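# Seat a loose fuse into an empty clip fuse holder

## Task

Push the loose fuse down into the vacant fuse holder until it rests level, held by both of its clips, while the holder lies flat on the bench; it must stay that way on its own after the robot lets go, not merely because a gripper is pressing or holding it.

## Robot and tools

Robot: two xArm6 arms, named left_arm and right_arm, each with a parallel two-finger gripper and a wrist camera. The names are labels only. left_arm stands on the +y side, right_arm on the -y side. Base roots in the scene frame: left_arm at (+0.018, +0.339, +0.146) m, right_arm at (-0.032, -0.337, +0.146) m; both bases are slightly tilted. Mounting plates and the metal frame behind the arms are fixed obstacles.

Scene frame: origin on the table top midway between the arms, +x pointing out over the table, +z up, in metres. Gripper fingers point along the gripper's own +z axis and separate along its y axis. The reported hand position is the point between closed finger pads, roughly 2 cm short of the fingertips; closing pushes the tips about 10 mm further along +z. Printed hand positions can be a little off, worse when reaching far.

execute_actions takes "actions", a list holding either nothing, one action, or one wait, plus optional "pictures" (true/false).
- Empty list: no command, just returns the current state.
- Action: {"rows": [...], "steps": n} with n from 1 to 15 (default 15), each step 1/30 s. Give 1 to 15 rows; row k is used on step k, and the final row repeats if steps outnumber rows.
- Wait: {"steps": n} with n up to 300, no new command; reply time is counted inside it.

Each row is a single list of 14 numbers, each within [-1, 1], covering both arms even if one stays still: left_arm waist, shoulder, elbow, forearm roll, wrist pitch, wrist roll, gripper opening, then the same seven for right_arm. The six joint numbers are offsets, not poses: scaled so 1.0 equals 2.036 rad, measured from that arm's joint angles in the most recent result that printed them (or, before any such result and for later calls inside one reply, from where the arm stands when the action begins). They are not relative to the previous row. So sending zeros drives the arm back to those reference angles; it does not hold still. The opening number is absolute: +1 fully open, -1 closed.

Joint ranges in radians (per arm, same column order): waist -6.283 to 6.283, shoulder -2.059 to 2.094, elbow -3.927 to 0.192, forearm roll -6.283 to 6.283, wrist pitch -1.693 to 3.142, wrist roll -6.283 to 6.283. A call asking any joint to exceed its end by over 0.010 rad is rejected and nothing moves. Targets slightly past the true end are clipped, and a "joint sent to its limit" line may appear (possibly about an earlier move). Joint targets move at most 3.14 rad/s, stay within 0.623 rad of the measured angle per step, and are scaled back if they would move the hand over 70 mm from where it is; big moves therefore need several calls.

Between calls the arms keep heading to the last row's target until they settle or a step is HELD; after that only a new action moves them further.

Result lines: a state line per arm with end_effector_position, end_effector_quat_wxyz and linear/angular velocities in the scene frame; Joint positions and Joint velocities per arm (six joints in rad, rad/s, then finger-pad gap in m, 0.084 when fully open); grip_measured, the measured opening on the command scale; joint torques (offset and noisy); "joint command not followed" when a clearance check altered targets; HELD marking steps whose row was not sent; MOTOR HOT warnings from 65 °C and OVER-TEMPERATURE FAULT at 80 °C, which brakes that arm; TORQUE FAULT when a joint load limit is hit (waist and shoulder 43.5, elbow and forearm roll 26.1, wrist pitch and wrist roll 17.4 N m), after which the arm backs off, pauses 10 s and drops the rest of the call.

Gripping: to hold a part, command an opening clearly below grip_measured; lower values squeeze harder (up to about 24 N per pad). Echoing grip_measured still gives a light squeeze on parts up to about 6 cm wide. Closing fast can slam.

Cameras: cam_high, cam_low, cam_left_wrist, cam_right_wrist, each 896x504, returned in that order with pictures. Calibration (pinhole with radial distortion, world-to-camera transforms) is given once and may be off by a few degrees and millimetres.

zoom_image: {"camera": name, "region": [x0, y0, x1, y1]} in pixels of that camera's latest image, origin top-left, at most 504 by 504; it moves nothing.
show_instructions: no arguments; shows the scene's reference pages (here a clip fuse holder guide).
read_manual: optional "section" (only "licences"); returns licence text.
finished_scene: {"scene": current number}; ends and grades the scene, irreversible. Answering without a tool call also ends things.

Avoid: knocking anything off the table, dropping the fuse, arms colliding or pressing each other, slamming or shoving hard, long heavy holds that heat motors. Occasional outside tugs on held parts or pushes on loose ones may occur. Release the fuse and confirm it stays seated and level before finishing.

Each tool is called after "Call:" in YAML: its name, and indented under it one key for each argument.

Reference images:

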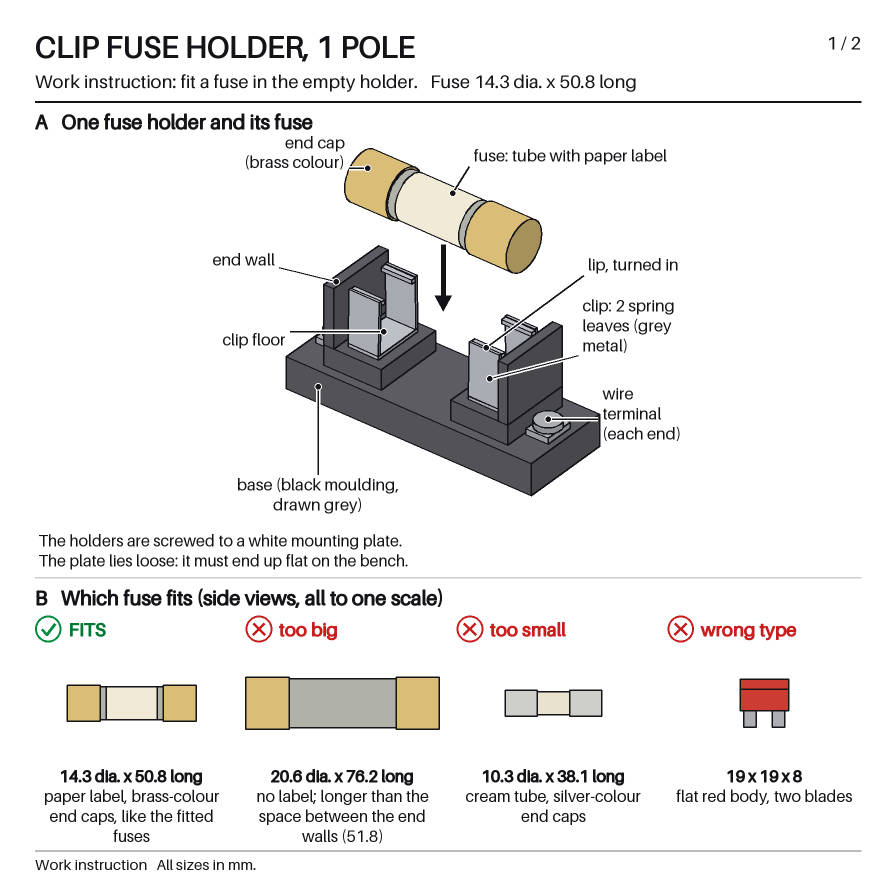

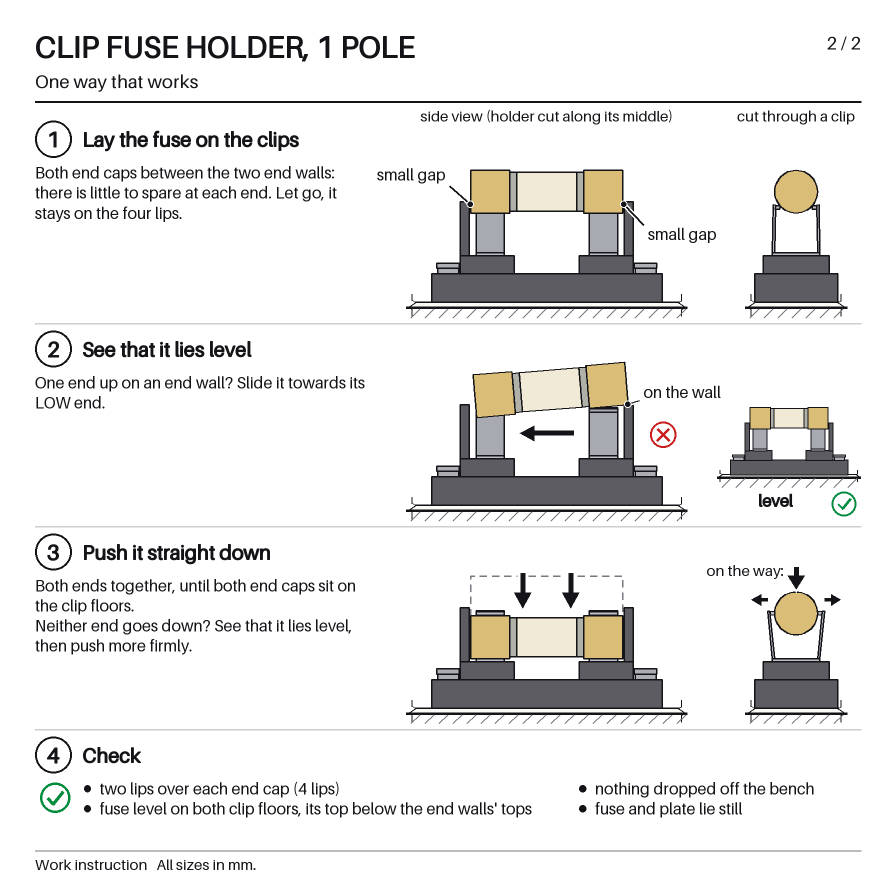

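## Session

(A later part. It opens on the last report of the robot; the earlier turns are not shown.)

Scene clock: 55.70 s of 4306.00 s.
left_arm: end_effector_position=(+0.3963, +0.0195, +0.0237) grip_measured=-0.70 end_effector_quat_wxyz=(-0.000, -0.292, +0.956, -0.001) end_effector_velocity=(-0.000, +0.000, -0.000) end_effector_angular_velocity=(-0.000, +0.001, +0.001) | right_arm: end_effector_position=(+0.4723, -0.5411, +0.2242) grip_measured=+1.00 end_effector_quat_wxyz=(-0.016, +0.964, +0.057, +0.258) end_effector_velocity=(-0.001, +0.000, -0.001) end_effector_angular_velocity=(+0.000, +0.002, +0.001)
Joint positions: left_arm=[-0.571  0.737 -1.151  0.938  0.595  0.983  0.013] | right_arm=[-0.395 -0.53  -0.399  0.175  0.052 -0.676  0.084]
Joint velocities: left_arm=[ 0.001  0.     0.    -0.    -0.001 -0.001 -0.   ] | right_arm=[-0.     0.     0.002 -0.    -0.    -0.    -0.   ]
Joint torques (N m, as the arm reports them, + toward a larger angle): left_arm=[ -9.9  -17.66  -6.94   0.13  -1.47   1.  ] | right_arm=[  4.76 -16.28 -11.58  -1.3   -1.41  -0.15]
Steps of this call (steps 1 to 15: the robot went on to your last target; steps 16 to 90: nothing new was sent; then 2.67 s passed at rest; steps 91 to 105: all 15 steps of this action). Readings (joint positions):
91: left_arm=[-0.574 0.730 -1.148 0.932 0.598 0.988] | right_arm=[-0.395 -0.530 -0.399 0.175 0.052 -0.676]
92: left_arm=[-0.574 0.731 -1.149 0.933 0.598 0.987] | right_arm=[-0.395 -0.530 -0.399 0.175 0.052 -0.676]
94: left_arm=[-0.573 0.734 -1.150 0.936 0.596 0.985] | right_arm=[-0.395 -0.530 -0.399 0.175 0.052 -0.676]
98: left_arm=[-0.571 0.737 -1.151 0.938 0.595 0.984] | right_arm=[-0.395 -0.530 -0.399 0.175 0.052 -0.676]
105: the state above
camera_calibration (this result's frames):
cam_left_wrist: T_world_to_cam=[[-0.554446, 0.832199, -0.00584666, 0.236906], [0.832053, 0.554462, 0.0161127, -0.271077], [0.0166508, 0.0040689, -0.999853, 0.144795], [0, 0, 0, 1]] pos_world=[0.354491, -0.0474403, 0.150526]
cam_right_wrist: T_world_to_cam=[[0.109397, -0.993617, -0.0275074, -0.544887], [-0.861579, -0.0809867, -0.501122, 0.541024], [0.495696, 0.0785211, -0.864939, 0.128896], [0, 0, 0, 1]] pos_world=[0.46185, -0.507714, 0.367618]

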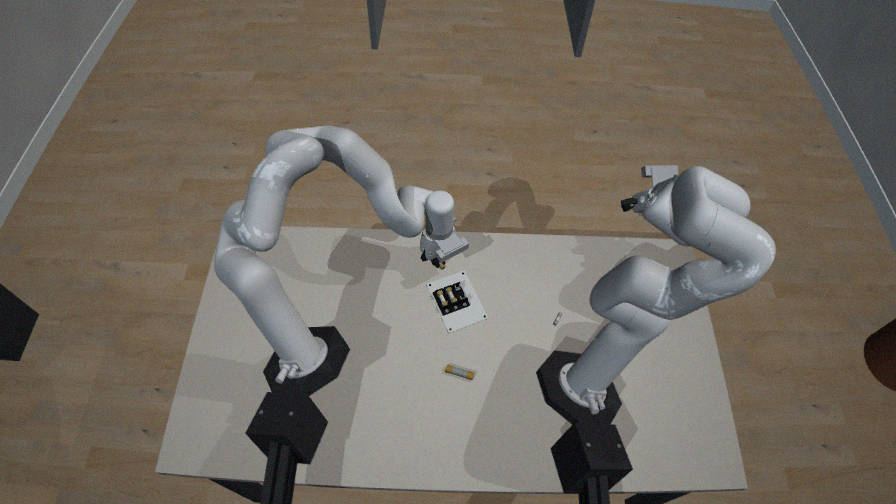

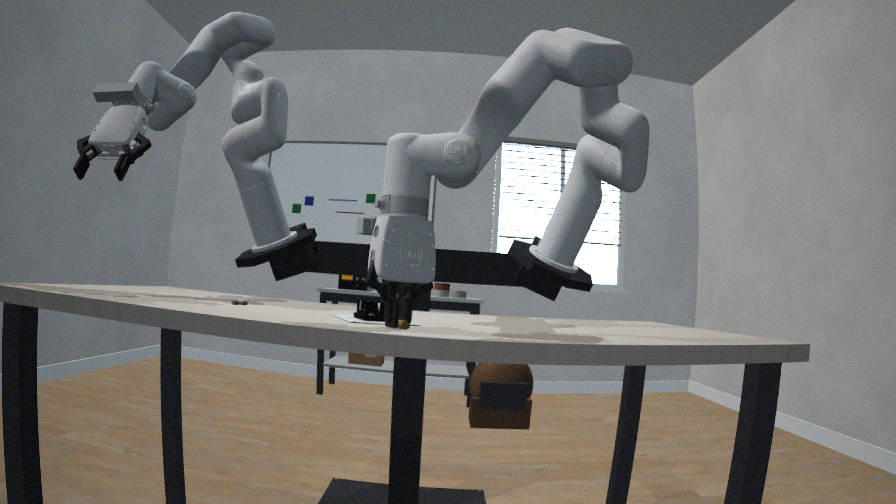

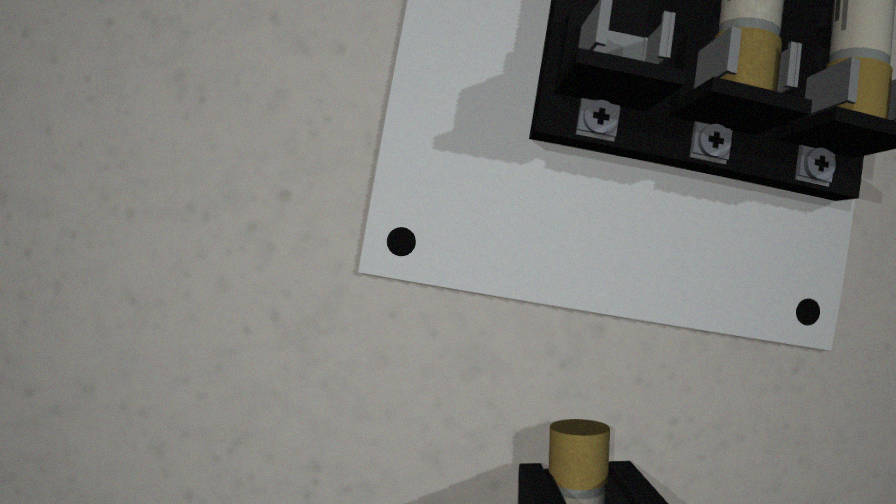

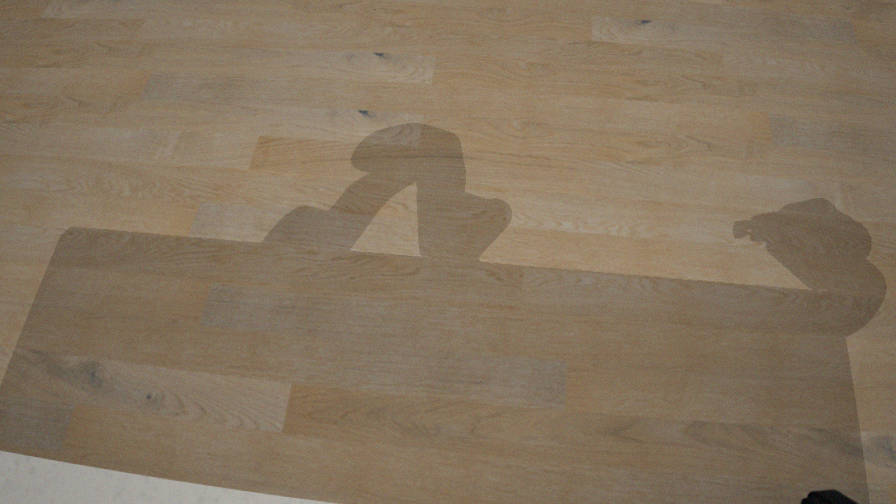

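Call:
execute_actions:
  actions:
    - {"rows":[[-0.005,-0.011,0.004,-0.01,0.006,0.006,-0.9,0,0,0,0,0,0,1],[-0.01,-0.022,0.008,-0.02,0.013,0.01,-0.9,0,0,0,0,0,0,1],[-0.016,-0.033,0.0115,-0.03,0.019,0.015,-0.9,0,0,0,0,0,0,1],[-0.021,-0.044,0.015,-0.041,0.025,0.015,-0.9,0,0,0,0,0,0,1],[-0.0265,-0.055,0.019,-0.051,0.032,0.015,-0.9,0,0,0,0,0,0,1],[-0.0265,-0.055,0.019,-0.051,0.032,0.015,-0.9,0,0,0,0,0,0,1],[-0.0265,-0.055,0.019,-0.051,0.032,0.015,-0.9,0,0,0,0,0,0,1],[-0.0265,-0.055,0.019,-0.051,0.032,0.015,-0.9,0,0,0,0,0,0,1],[-0.0265,-0.055,0.019,-0.051,0.032,0.015,-0.9,0,0,0,0,0,0,1],[-0.0265,-0.055,0.019,-0.051,0.032,0.015,-0.9,0,0,0,0,0,0,1],[-0.055,-0.039,0.018,-0.052,0.030,0.01,-0.9,0,0,0,0,0,0,1],[-0.084,-0.023,0.018,-0.053,0.029,0.005,-0.9,0,0,0,0,0,0,1],[-0.1412,0.009,0.0164,-0.0554,0.0255,-0.0044,-0.9,0,0,0,0,0,0,1]]}
  pictures: false

Call:
execute_actions:
  actions:
    - {"steps":25}

Call:
zoom_image:
  camera: "cam_left_wrist"
  region: [460, 300, 760, 504]

Call:
zoom_image:
  camera: "cam_low"
  region: [330, 270, 430, 335]

Scene clock: 73.07 s of 4306.00 s.
left_arm: end_effector_position=(+0.3728, -0.0028, +0.0703) grip_measured=-0.70 end_effector_quat_wxyz=(+0.000, -0.285, +0.959, -0.003) end_effector_velocity=(-0.414, -0.238, -0.026) end_effector_angular_velocity=(+0.014, +0.049, -0.793) | right_arm: end_effector_position=(+0.4723, -0.5411, +0.2242) grip_measured=+1.00 end_effector_quat_wxyz=(-0.016, +0.964, +0.057, +0.258) end_effector_velocity=(-0.000, +0.000, -0.001) end_effector_angular_velocity=(+0.001, +0.001, -0.001)
Joint positions: left_arm=[-0.685  0.659 -1.117  0.834  0.655  1.003  0.013] | right_arm=[-0.395 -0.53  -0.399  0.175  0.052 -0.676  0.084]
Joint velocities: left_arm=[-0.806  0.456  0.028 -0.032 -0.048 -0.119  0.   ] | right_arm=[-0.     0.001  0.     0.001  0.     0.    -0.   ]
Joint torques (N m, as the arm reports them, + toward a larger angle): left_arm=[ -9.79 -16.45  -7.02   0.02  -1.23   1.  ] | right_arm=[  3.28 -15.57 -11.9   -1.94  -1.81   0.15]
Steps of this call (steps 1 to 15: the robot went on to your last target; steps 16 to 90: nothing new was sent; then 13.87 s passed at rest; steps 91 to 105: all 15 steps of this action). Readings (joint positions):
91: left_arm=[-0.571 0.737 -1.151 0.938 0.595 0.983] | right_arm=[-0.395 -0.530 -0.399 0.175 0.052 -0.676]
92: left_arm=[-0.572 0.735 -1.150 0.936 0.596 0.985] | right_arm=[-0.395 -0.530 -0.399 0.175 0.052 -0.676]
94: left_arm=[-0.579 0.720 -1.143 0.921 0.606 0.993] | right_arm=[-0.395 -0.530 -0.399 0.175 0.052 -0.676]
98: left_arm=[-0.611 0.653 -1.124 0.862 0.642 1.009] | right_arm=[-0.395 -0.530 -0.399 0.175 0.052 -0.676]
105: the state above

Scene clock: 73.90 s of 4306.00 s.
left_arm: end_effector_position=(+0.2848, -0.0456, +0.0664) grip_measured=-0.70 end_effector_quat_wxyz=(+0.000, -0.206, +0.979, -0.001) end_effector_velocity=(-0.001, -0.000, -0.000) end_effector_angular_velocity=(+0.000, +0.000, -0.003) | right_arm: end_effector_position=(+0.4723, -0.5411, +0.2242) grip_measured=+1.00 end_effector_quat_wxyz=(-0.016, +0.964, +0.057, +0.258) end_effector_velocity=(-0.000, +0.000, -0.000) end_effector_angular_velocity=(+0.001, +0.001, -0.001)
Joint positions: left_arm=[-0.858  0.755 -1.118  0.826  0.647  0.974  0.013] | right_arm=[-0.395 -0.53  -0.399  0.175  0.052 -0.676  0.084]
Joint velocities: left_arm=[-0.002  0.001 -0.    -0.001 -0.     0.002  0.   ] | right_arm=[-0.    -0.001  0.001 -0.     0.     0.001  0.   ]
Joint torques (N m, as the arm reports them, + toward a larger angle): left_arm=[ -9.51 -17.46  -7.87   0.03  -1.53   0.99] | right_arm=[  3.7  -16.38 -12.26  -0.98  -1.74  -0.14]
Steps of this call (steps 1 to 25: the robot went on to your last target). Readings (joint positions):
1: left_arm=[-0.711 0.674 -1.116 0.833 0.654 0.999] | right_arm=[-0.395 -0.530 -0.399 0.175 0.052 -0.676]
2: left_arm=[-0.735 0.688 -1.115 0.832 0.652 0.995] | right_arm=[-0.395 -0.530 -0.399 0.175 0.052 -0.676]
4: left_arm=[-0.781 0.714 -1.115 0.830 0.650 0.987] | right_arm=[-0.395 -0.530 -0.399 0.175 0.052 -0.676]
8: left_arm=[-0.848 0.750 -1.116 0.826 0.647 0.977] | right_arm=[-0.395 -0.530 -0.399 0.175 0.052 -0.676]
25: the state above
camera_calibration (this result's frames):
cam_left_wrist: T_world_to_cam=[[-0.397719, 0.917487, -0.00604663, 0.188795], [0.917327, 0.397763, 0.0172015, -0.174327], [0.0181873, 0.00129463, -0.999834, 0.189054], [0, 0, 0, 1]] pos_world=[0.231564, -0.104121, 0.193162]
cam_right_wrist: T_world_to_cam=[[0.109397, -0.993617, -0.0275073, -0.544887], [-0.861579, -0.0809869, -0.501122, 0.541024], [0.495696, 0.0785211, -0.864939, 0.128896], [0, 0, 0, 1]] pos_world=[0.46185, -0.507714, 0.367618]

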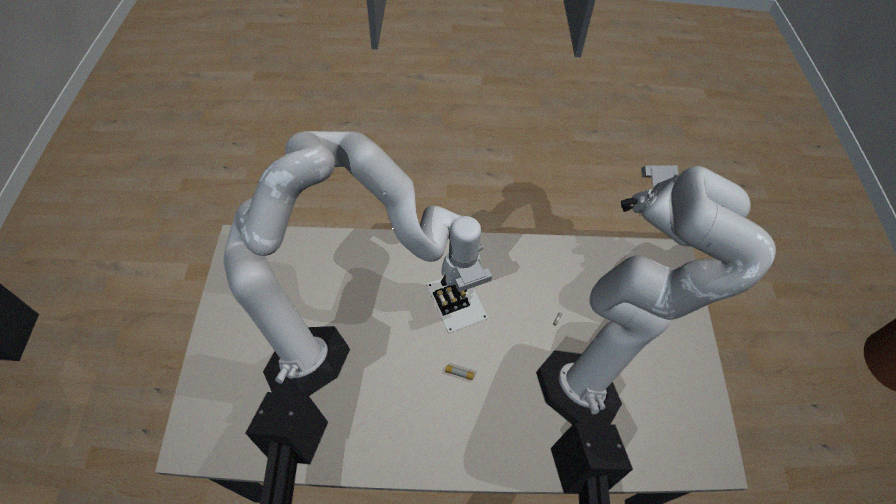

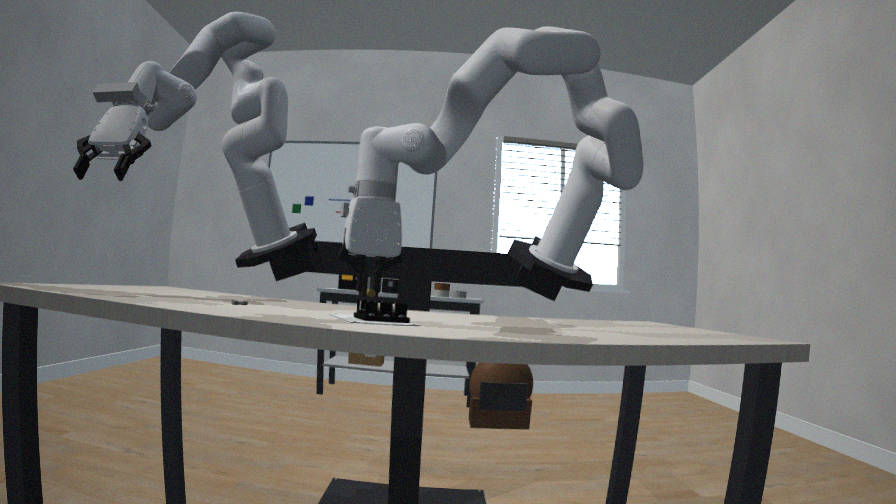

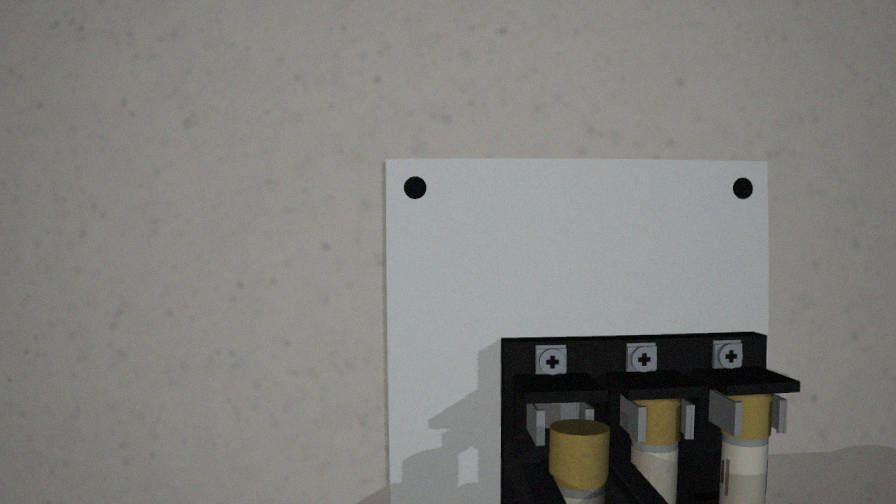

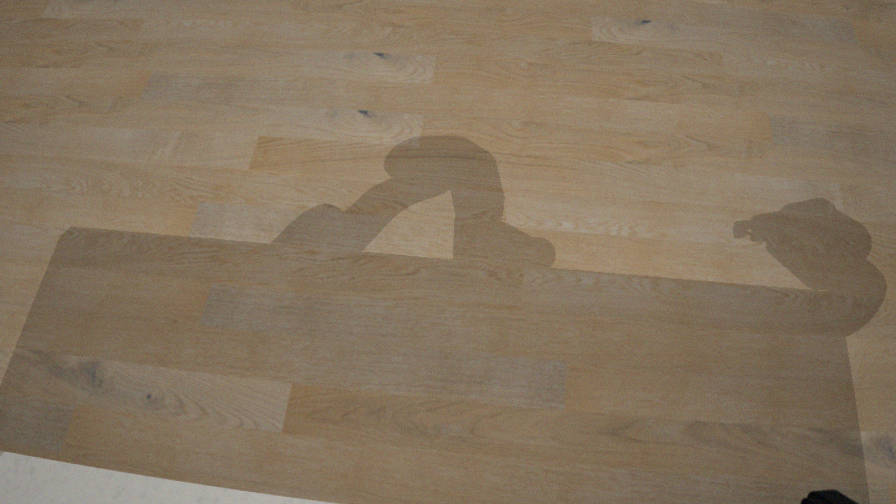

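Region (460, 300, 760, 504) of cam_left_wrist's 896x504 image, scaled by 1.680, with more detail than that image has; it fills the top 343 rows of this view, and the rest is white.

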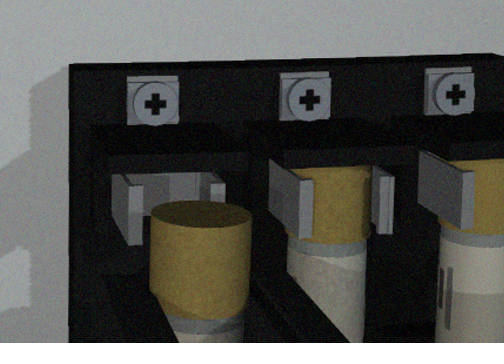

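Region (330, 270, 430, 335) of cam_low's 896x504 image, scaled by 5.040, with more detail than that image has; it fills the top 328 rows of this view, and the rest is white.

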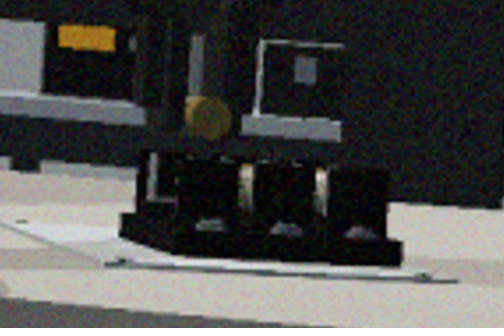

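Call:
execute_actions:
  actions:
    - {"rows":[[0.00152,0.00778,-0.00322,0.00538,-0.00349,-0.00496,-0.9,0,0,0,0,0,0,1]]}
  pictures: false

Call:
execute_actions:
  actions:
    - {"steps":8}

Call:
zoom_image:
  camera: "cam_left_wrist"
  region: [490, 364, 700, 504]

Call:
zoom_image:
  camera: "cam_low"
  region: [330, 270, 430, 335]

Scene clock: 86.27 s of 4306.00 s.
left_arm: end_effector_position=(+0.2833, -0.0466, +0.0610) grip_measured=-0.70 end_effector_quat_wxyz=(+0.000, -0.206, +0.979, -0.001) end_effector_velocity=(-0.001, +0.001, -0.001) end_effector_angular_velocity=(+0.003, +0.001, -0.001) | right_arm: end_effector_position=(+0.4723, -0.5411, +0.2242) grip_measured=+1.00 end_effector_quat_wxyz=(-0.016, +0.964, +0.057, +0.258) end_effector_velocity=(+0.001, +0.000, +0.001) end_effector_angular_velocity=(-0.001, -0.003, +0.002)
Joint positions: left_arm=[-0.855  0.771 -1.125  0.837  0.639  0.964  0.013] | right_arm=[-0.395 -0.53  -0.399  0.175  0.052 -0.676  0.084]
Joint velocities: left_arm=[-0.     0.002  0.001 -0.     0.001  0.    -0.   ] | right_arm=[ 0.001 -0.    -0.002  0.     0.    -0.001  0.   ]
Joint torques (N m, as the arm reports them, + toward a larger angle): left_arm=[ -9.72 -17.43  -7.91   0.09  -1.45   0.98] | right_arm=[  4.09 -16.05 -12.02  -1.18  -1.49  -0.25]
Steps of this call (steps 1 to 15: the robot went on to your last target; steps 16 to 130: nothing new was sent; then 7.53 s passed at rest; steps 131 to 145: all 15 steps of this action). Readings (joint positions):
131: left_arm=[-0.859 0.755 -1.118 0.826 0.647 0.974] | right_arm=[-0.395 -0.530 -0.399 0.175 0.052 -0.676]
132: left_arm=[-0.858 0.756 -1.119 0.827 0.646 0.973] | right_arm=[-0.395 -0.530 -0.399 0.175 0.052 -0.676]
134: left_arm=[-0.857 0.763 -1.122 0.831 0.643 0.969] | right_arm=[-0.395 -0.530 -0.399 0.175 0.052 -0.676]
138: left_arm=[-0.855 0.770 -1.124 0.836 0.640 0.965] | right_arm=[-0.395 -0.530 -0.399 0.175 0.052 -0.676]
145: the state above

Scene clock: 86.53 s of 4306.00 s.
left_arm: end_effector_position=(+0.2832, -0.0466, +0.0609) grip_measured=-0.70 end_effector_quat_wxyz=(+0.000, -0.206, +0.979, -0.001) end_effector_velocity=(+0.000, -0.000, +0.000) end_effector_angular_velocity=(-0.001, +0.000, +0.002) | right_arm: end_effector_position=(+0.4723, -0.5411, +0.2242) grip_measured=+1.00 end_effector_quat_wxyz=(-0.016, +0.964, +0.057, +0.258) end_effector_velocity=(-0.000, +0.000, -0.001) end_effector_angular_velocity=(+0.000, +0.001, +0.000)
Joint positions: left_arm=[-0.855  0.771 -1.125  0.837  0.639  0.964  0.013] | right_arm=[-0.395 -0.53  -0.399  0.175  0.052 -0.676  0.084]
Joint velocities: left_arm=[ 0.    -0.    -0.001 -0.001 -0.    -0.    -0.   ] | right_arm=[ 0.     0.     0.001 -0.     0.     0.    -0.   ]
Joint torques (N m, as the arm reports them, + toward a larger angle): left_arm=[ -9.73 -17.5   -7.86   0.1   -1.51   0.91] | right_arm=[  4.44 -16.4  -11.76  -1.48  -1.78  -0.12]
Steps of this call (steps 1 to 8: the robot went on to your last target). Readings (joint positions):
1: left_arm=[-0.855 0.771 -1.125 0.837 0.639 0.964] | right_arm=[-0.395 -0.530 -0.399 0.175 0.052 -0.676]
2: left_arm=[-0.855 0.771 -1.125 0.837 0.639 0.964] | right_arm=[-0.395 -0.530 -0.399 0.175 0.052 -0.676]
4: left_arm=[-0.855 0.771 -1.125 0.837 0.639 0.964] | right_arm=[-0.395 -0.530 -0.399 0.175 0.052 -0.676]
8: the state above
camera_calibration (this result's frames):
cam_left_wrist: T_world_to_cam=[[-0.397712, 0.91749, -0.00607933, 0.189049], [0.917331, 0.397756, 0.0171196, -0.172415], [0.0181252, 0.00123192, -0.999835, 0.183613], [0, 0, 0, 1]] pos_world=[0.230021, -0.105098, 0.187684]
cam_right_wrist: T_world_to_cam=[[0.109397, -0.993617, -0.0275072, -0.544887], [-0.861579, -0.0809869, -0.501122, 0.541024], [0.495696, 0.078521, -0.864939, 0.128896], [0, 0, 0, 1]] pos_world=[0.46185, -0.507714, 0.367618]

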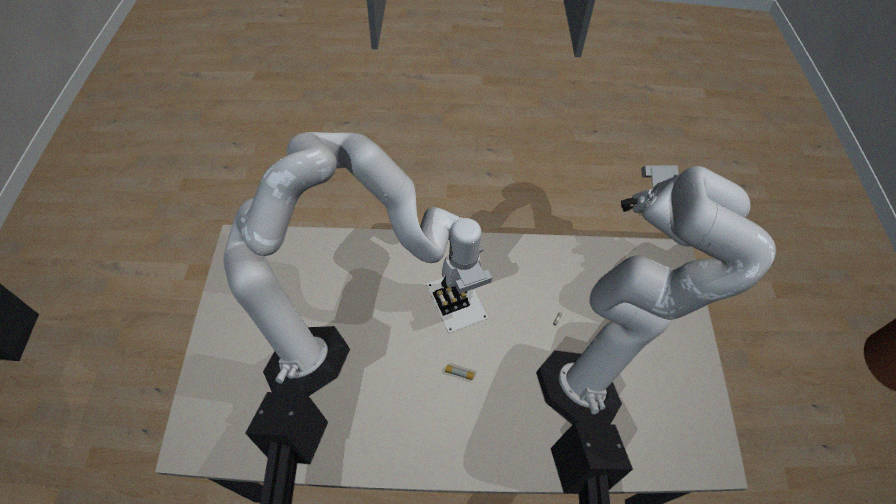

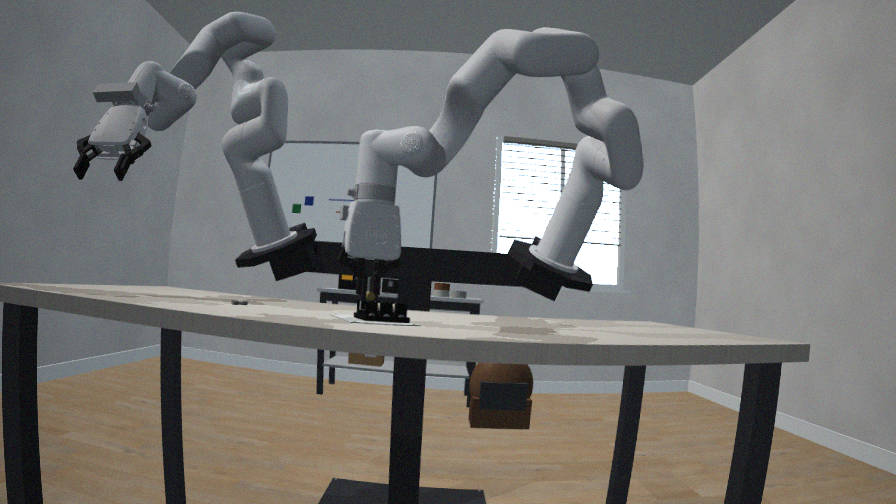

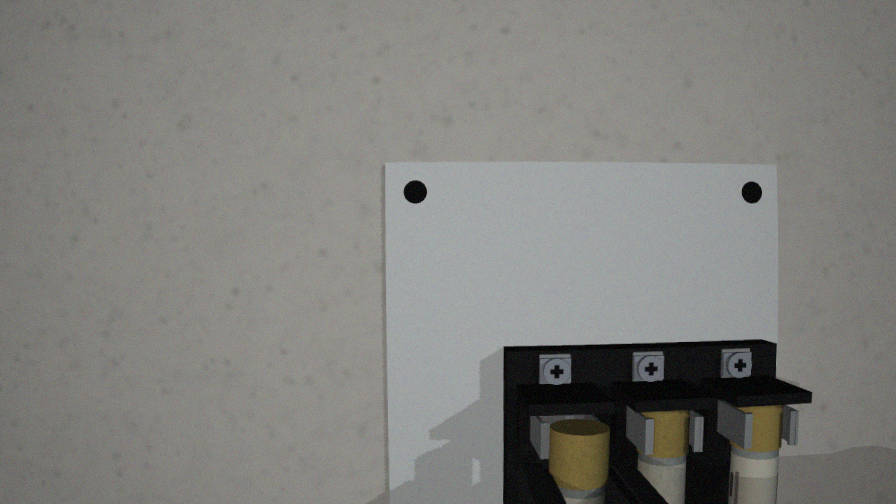

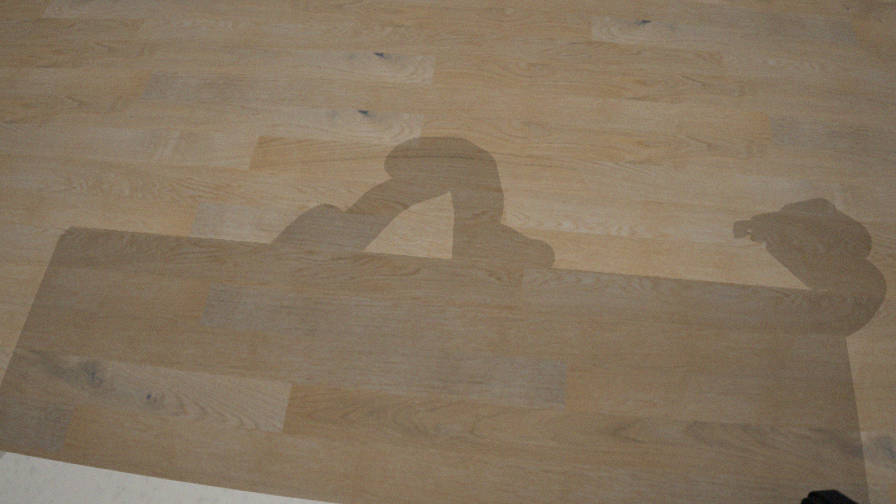

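Region (490, 364, 700, 504) of cam_left_wrist's 896x504 image, scaled by 2.400, with more detail than that image has.

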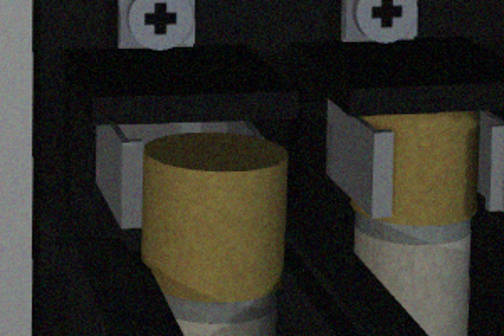

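Region (330, 270, 430, 335) of cam_low's 896x504 image, scaled by 5.040, with more detail than that image has; it fills the top 328 rows of this view, and the rest is white.

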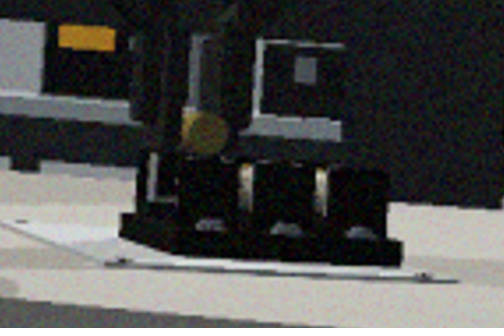

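Call:
execute_actions:
  actions:
    - {"rows":[[0.0015,0.003,-0.00113,0.0027,-0.00165,-0.0017,-0.9,0,0,0,0,0,0,1],[0.0015,0.003,-0.00113,0.0027,-0.00165,-0.0017,-0.9,0,0,0,0,0,0,1],[0.0015,0.003,-0.00113,0.0027,-0.00165,-0.0017,-0.9,0,0,0,0,0,0,1],[0.00295,0.00605,-0.00227,0.00544,-0.00329,-0.00336,-0.9,0,0,0,0,0,0,1]]}

Call:
zoom_image:
  camera: "cam_left_wrist"
  region: [490, 364, 700, 504]

Call:
zoom_image:
  camera: "cam_low"
  region: [330, 270, 430, 335]

Scene clock: 90.63 s of 4306.00 s.
left_arm: end_effector_position=(+0.2831, -0.0465, +0.0560) grip_measured=-0.70 end_effector_quat_wxyz=(+0.000, -0.206, +0.979, -0.001) end_effector_velocity=(+0.000, +0.000, -0.000) end_effector_angular_velocity=(-0.000, -0.000, +0.000) | right_arm: end_effector_position=(+0.4723, -0.5411, +0.2242) grip_measured=+1.00 end_effector_quat_wxyz=(-0.016, +0.964, +0.057, +0.258) end_effector_velocity=(-0.001, -0.000, -0.001) end_effector_angular_velocity=(+0.000, +0.001, -0.001)
Joint positions: left_arm=[-0.849  0.783 -1.129  0.848  0.633  0.958  0.013] | right_arm=[-0.395 -0.53  -0.399  0.175  0.052 -0.676  0.084]
Joint velocities: left_arm=[ 0.001  0.001 -0.     0.002 -0.001 -0.001  0.   ] | right_arm=[-0.001 -0.     0.001 -0.    -0.     0.     0.   ]
Joint torques (N m, as the arm reports them, + toward a larger angle): left_arm=[ -9.74 -17.6   -7.77   0.05  -1.5    0.95] | right_arm=[  4.41 -16.05 -11.83  -1.31  -1.79  -0.35]
Steps of this call (steps 1 to 15: the robot went on to your last target; steps 16 to 90: nothing new was sent; then 0.60 s passed at rest; steps 91 to 105: all 15 steps of this action). Readings (joint positions):
91: left_arm=[-0.855 0.771 -1.125 0.837 0.639 0.964] | right_arm=[-0.395 -0.530 -0.399 0.175 0.052 -0.676]
92: left_arm=[-0.855 0.771 -1.125 0.837 0.639 0.964] | right_arm=[-0.395 -0.530 -0.399 0.175 0.052 -0.676]
94: left_arm=[-0.854 0.774 -1.126 0.840 0.638 0.962] | right_arm=[-0.395 -0.530 -0.399 0.175 0.052 -0.676]
98: left_arm=[-0.850 0.781 -1.128 0.846 0.634 0.959] | right_arm=[-0.395 -0.530 -0.399 0.175 0.052 -0.676]
105: the state above
camera_calibration (this result's frames):
cam_left_wrist: T_world_to_cam=[[-0.397644, 0.91752, -0.00606224, 0.188913], [0.917365, 0.397689, 0.0168747, -0.172238], [0.0178938, 0.00114886, -0.999839, 0.178696], [0, 0, 0, 1]] pos_world=[0.229928, -0.10504, 0.182719]
cam_right_wrist: T_world_to_cam=[[0.109397, -0.993617, -0.027507, -0.544887], [-0.861579, -0.0809869, -0.501122, 0.541024], [0.495696, 0.0785209, -0.864939, 0.128896], [0, 0, 0, 1]] pos_world=[0.46185, -0.507714, 0.367618]

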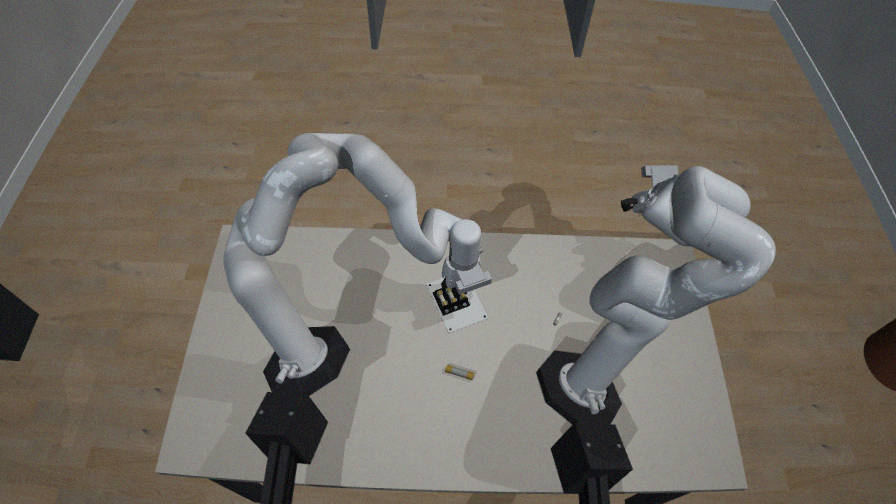

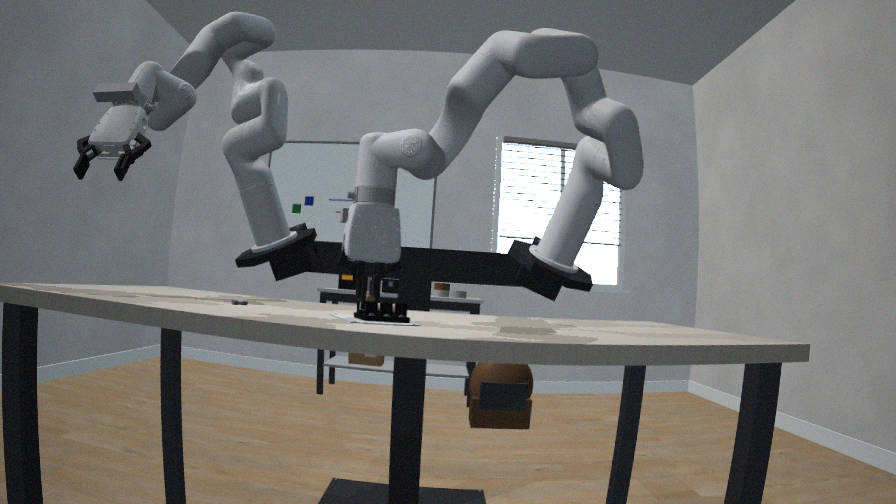

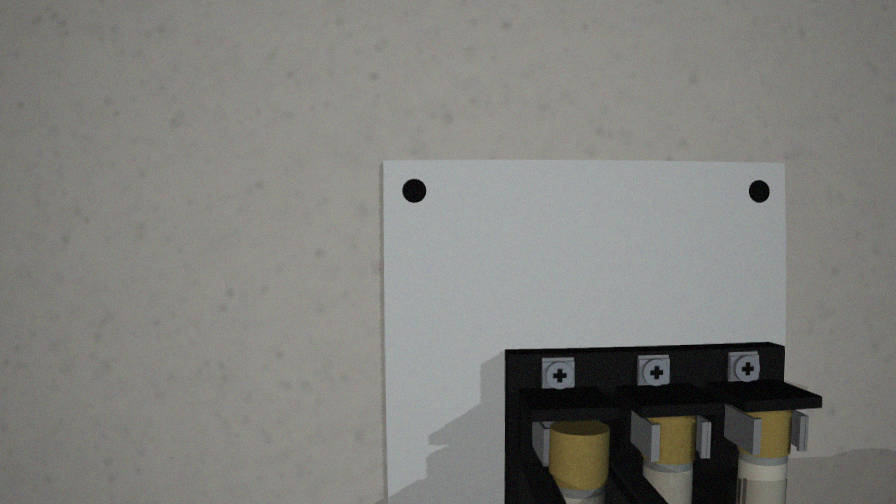

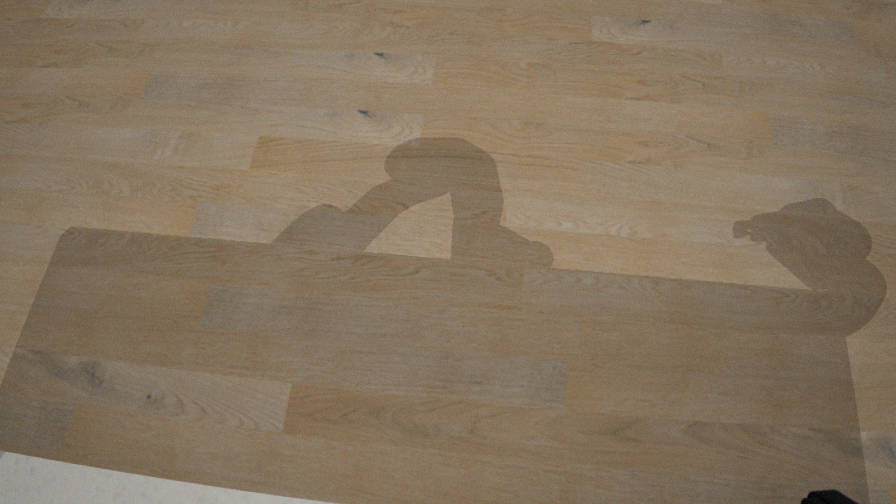

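Region (490, 364, 700, 504) of cam_left_wrist's 896x504 image, scaled by 2.400, with more detail than that image has.

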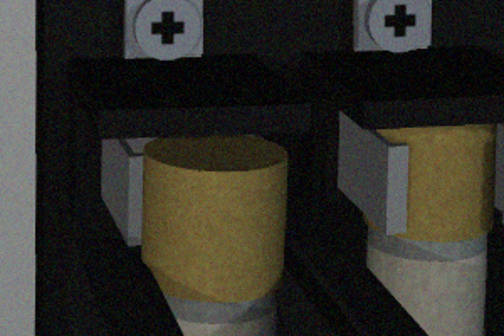

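Region (330, 270, 430, 335) of cam_low's 896x504 image, scaled by 5.040, with more detail than that image has; it fills the top 328 rows of this view, and the rest is white.

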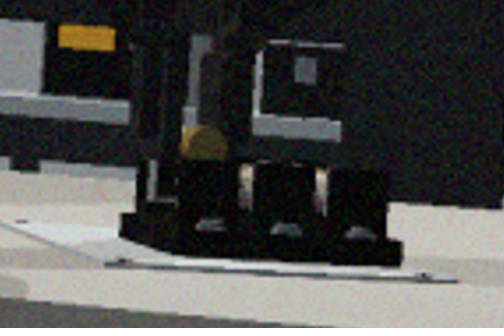

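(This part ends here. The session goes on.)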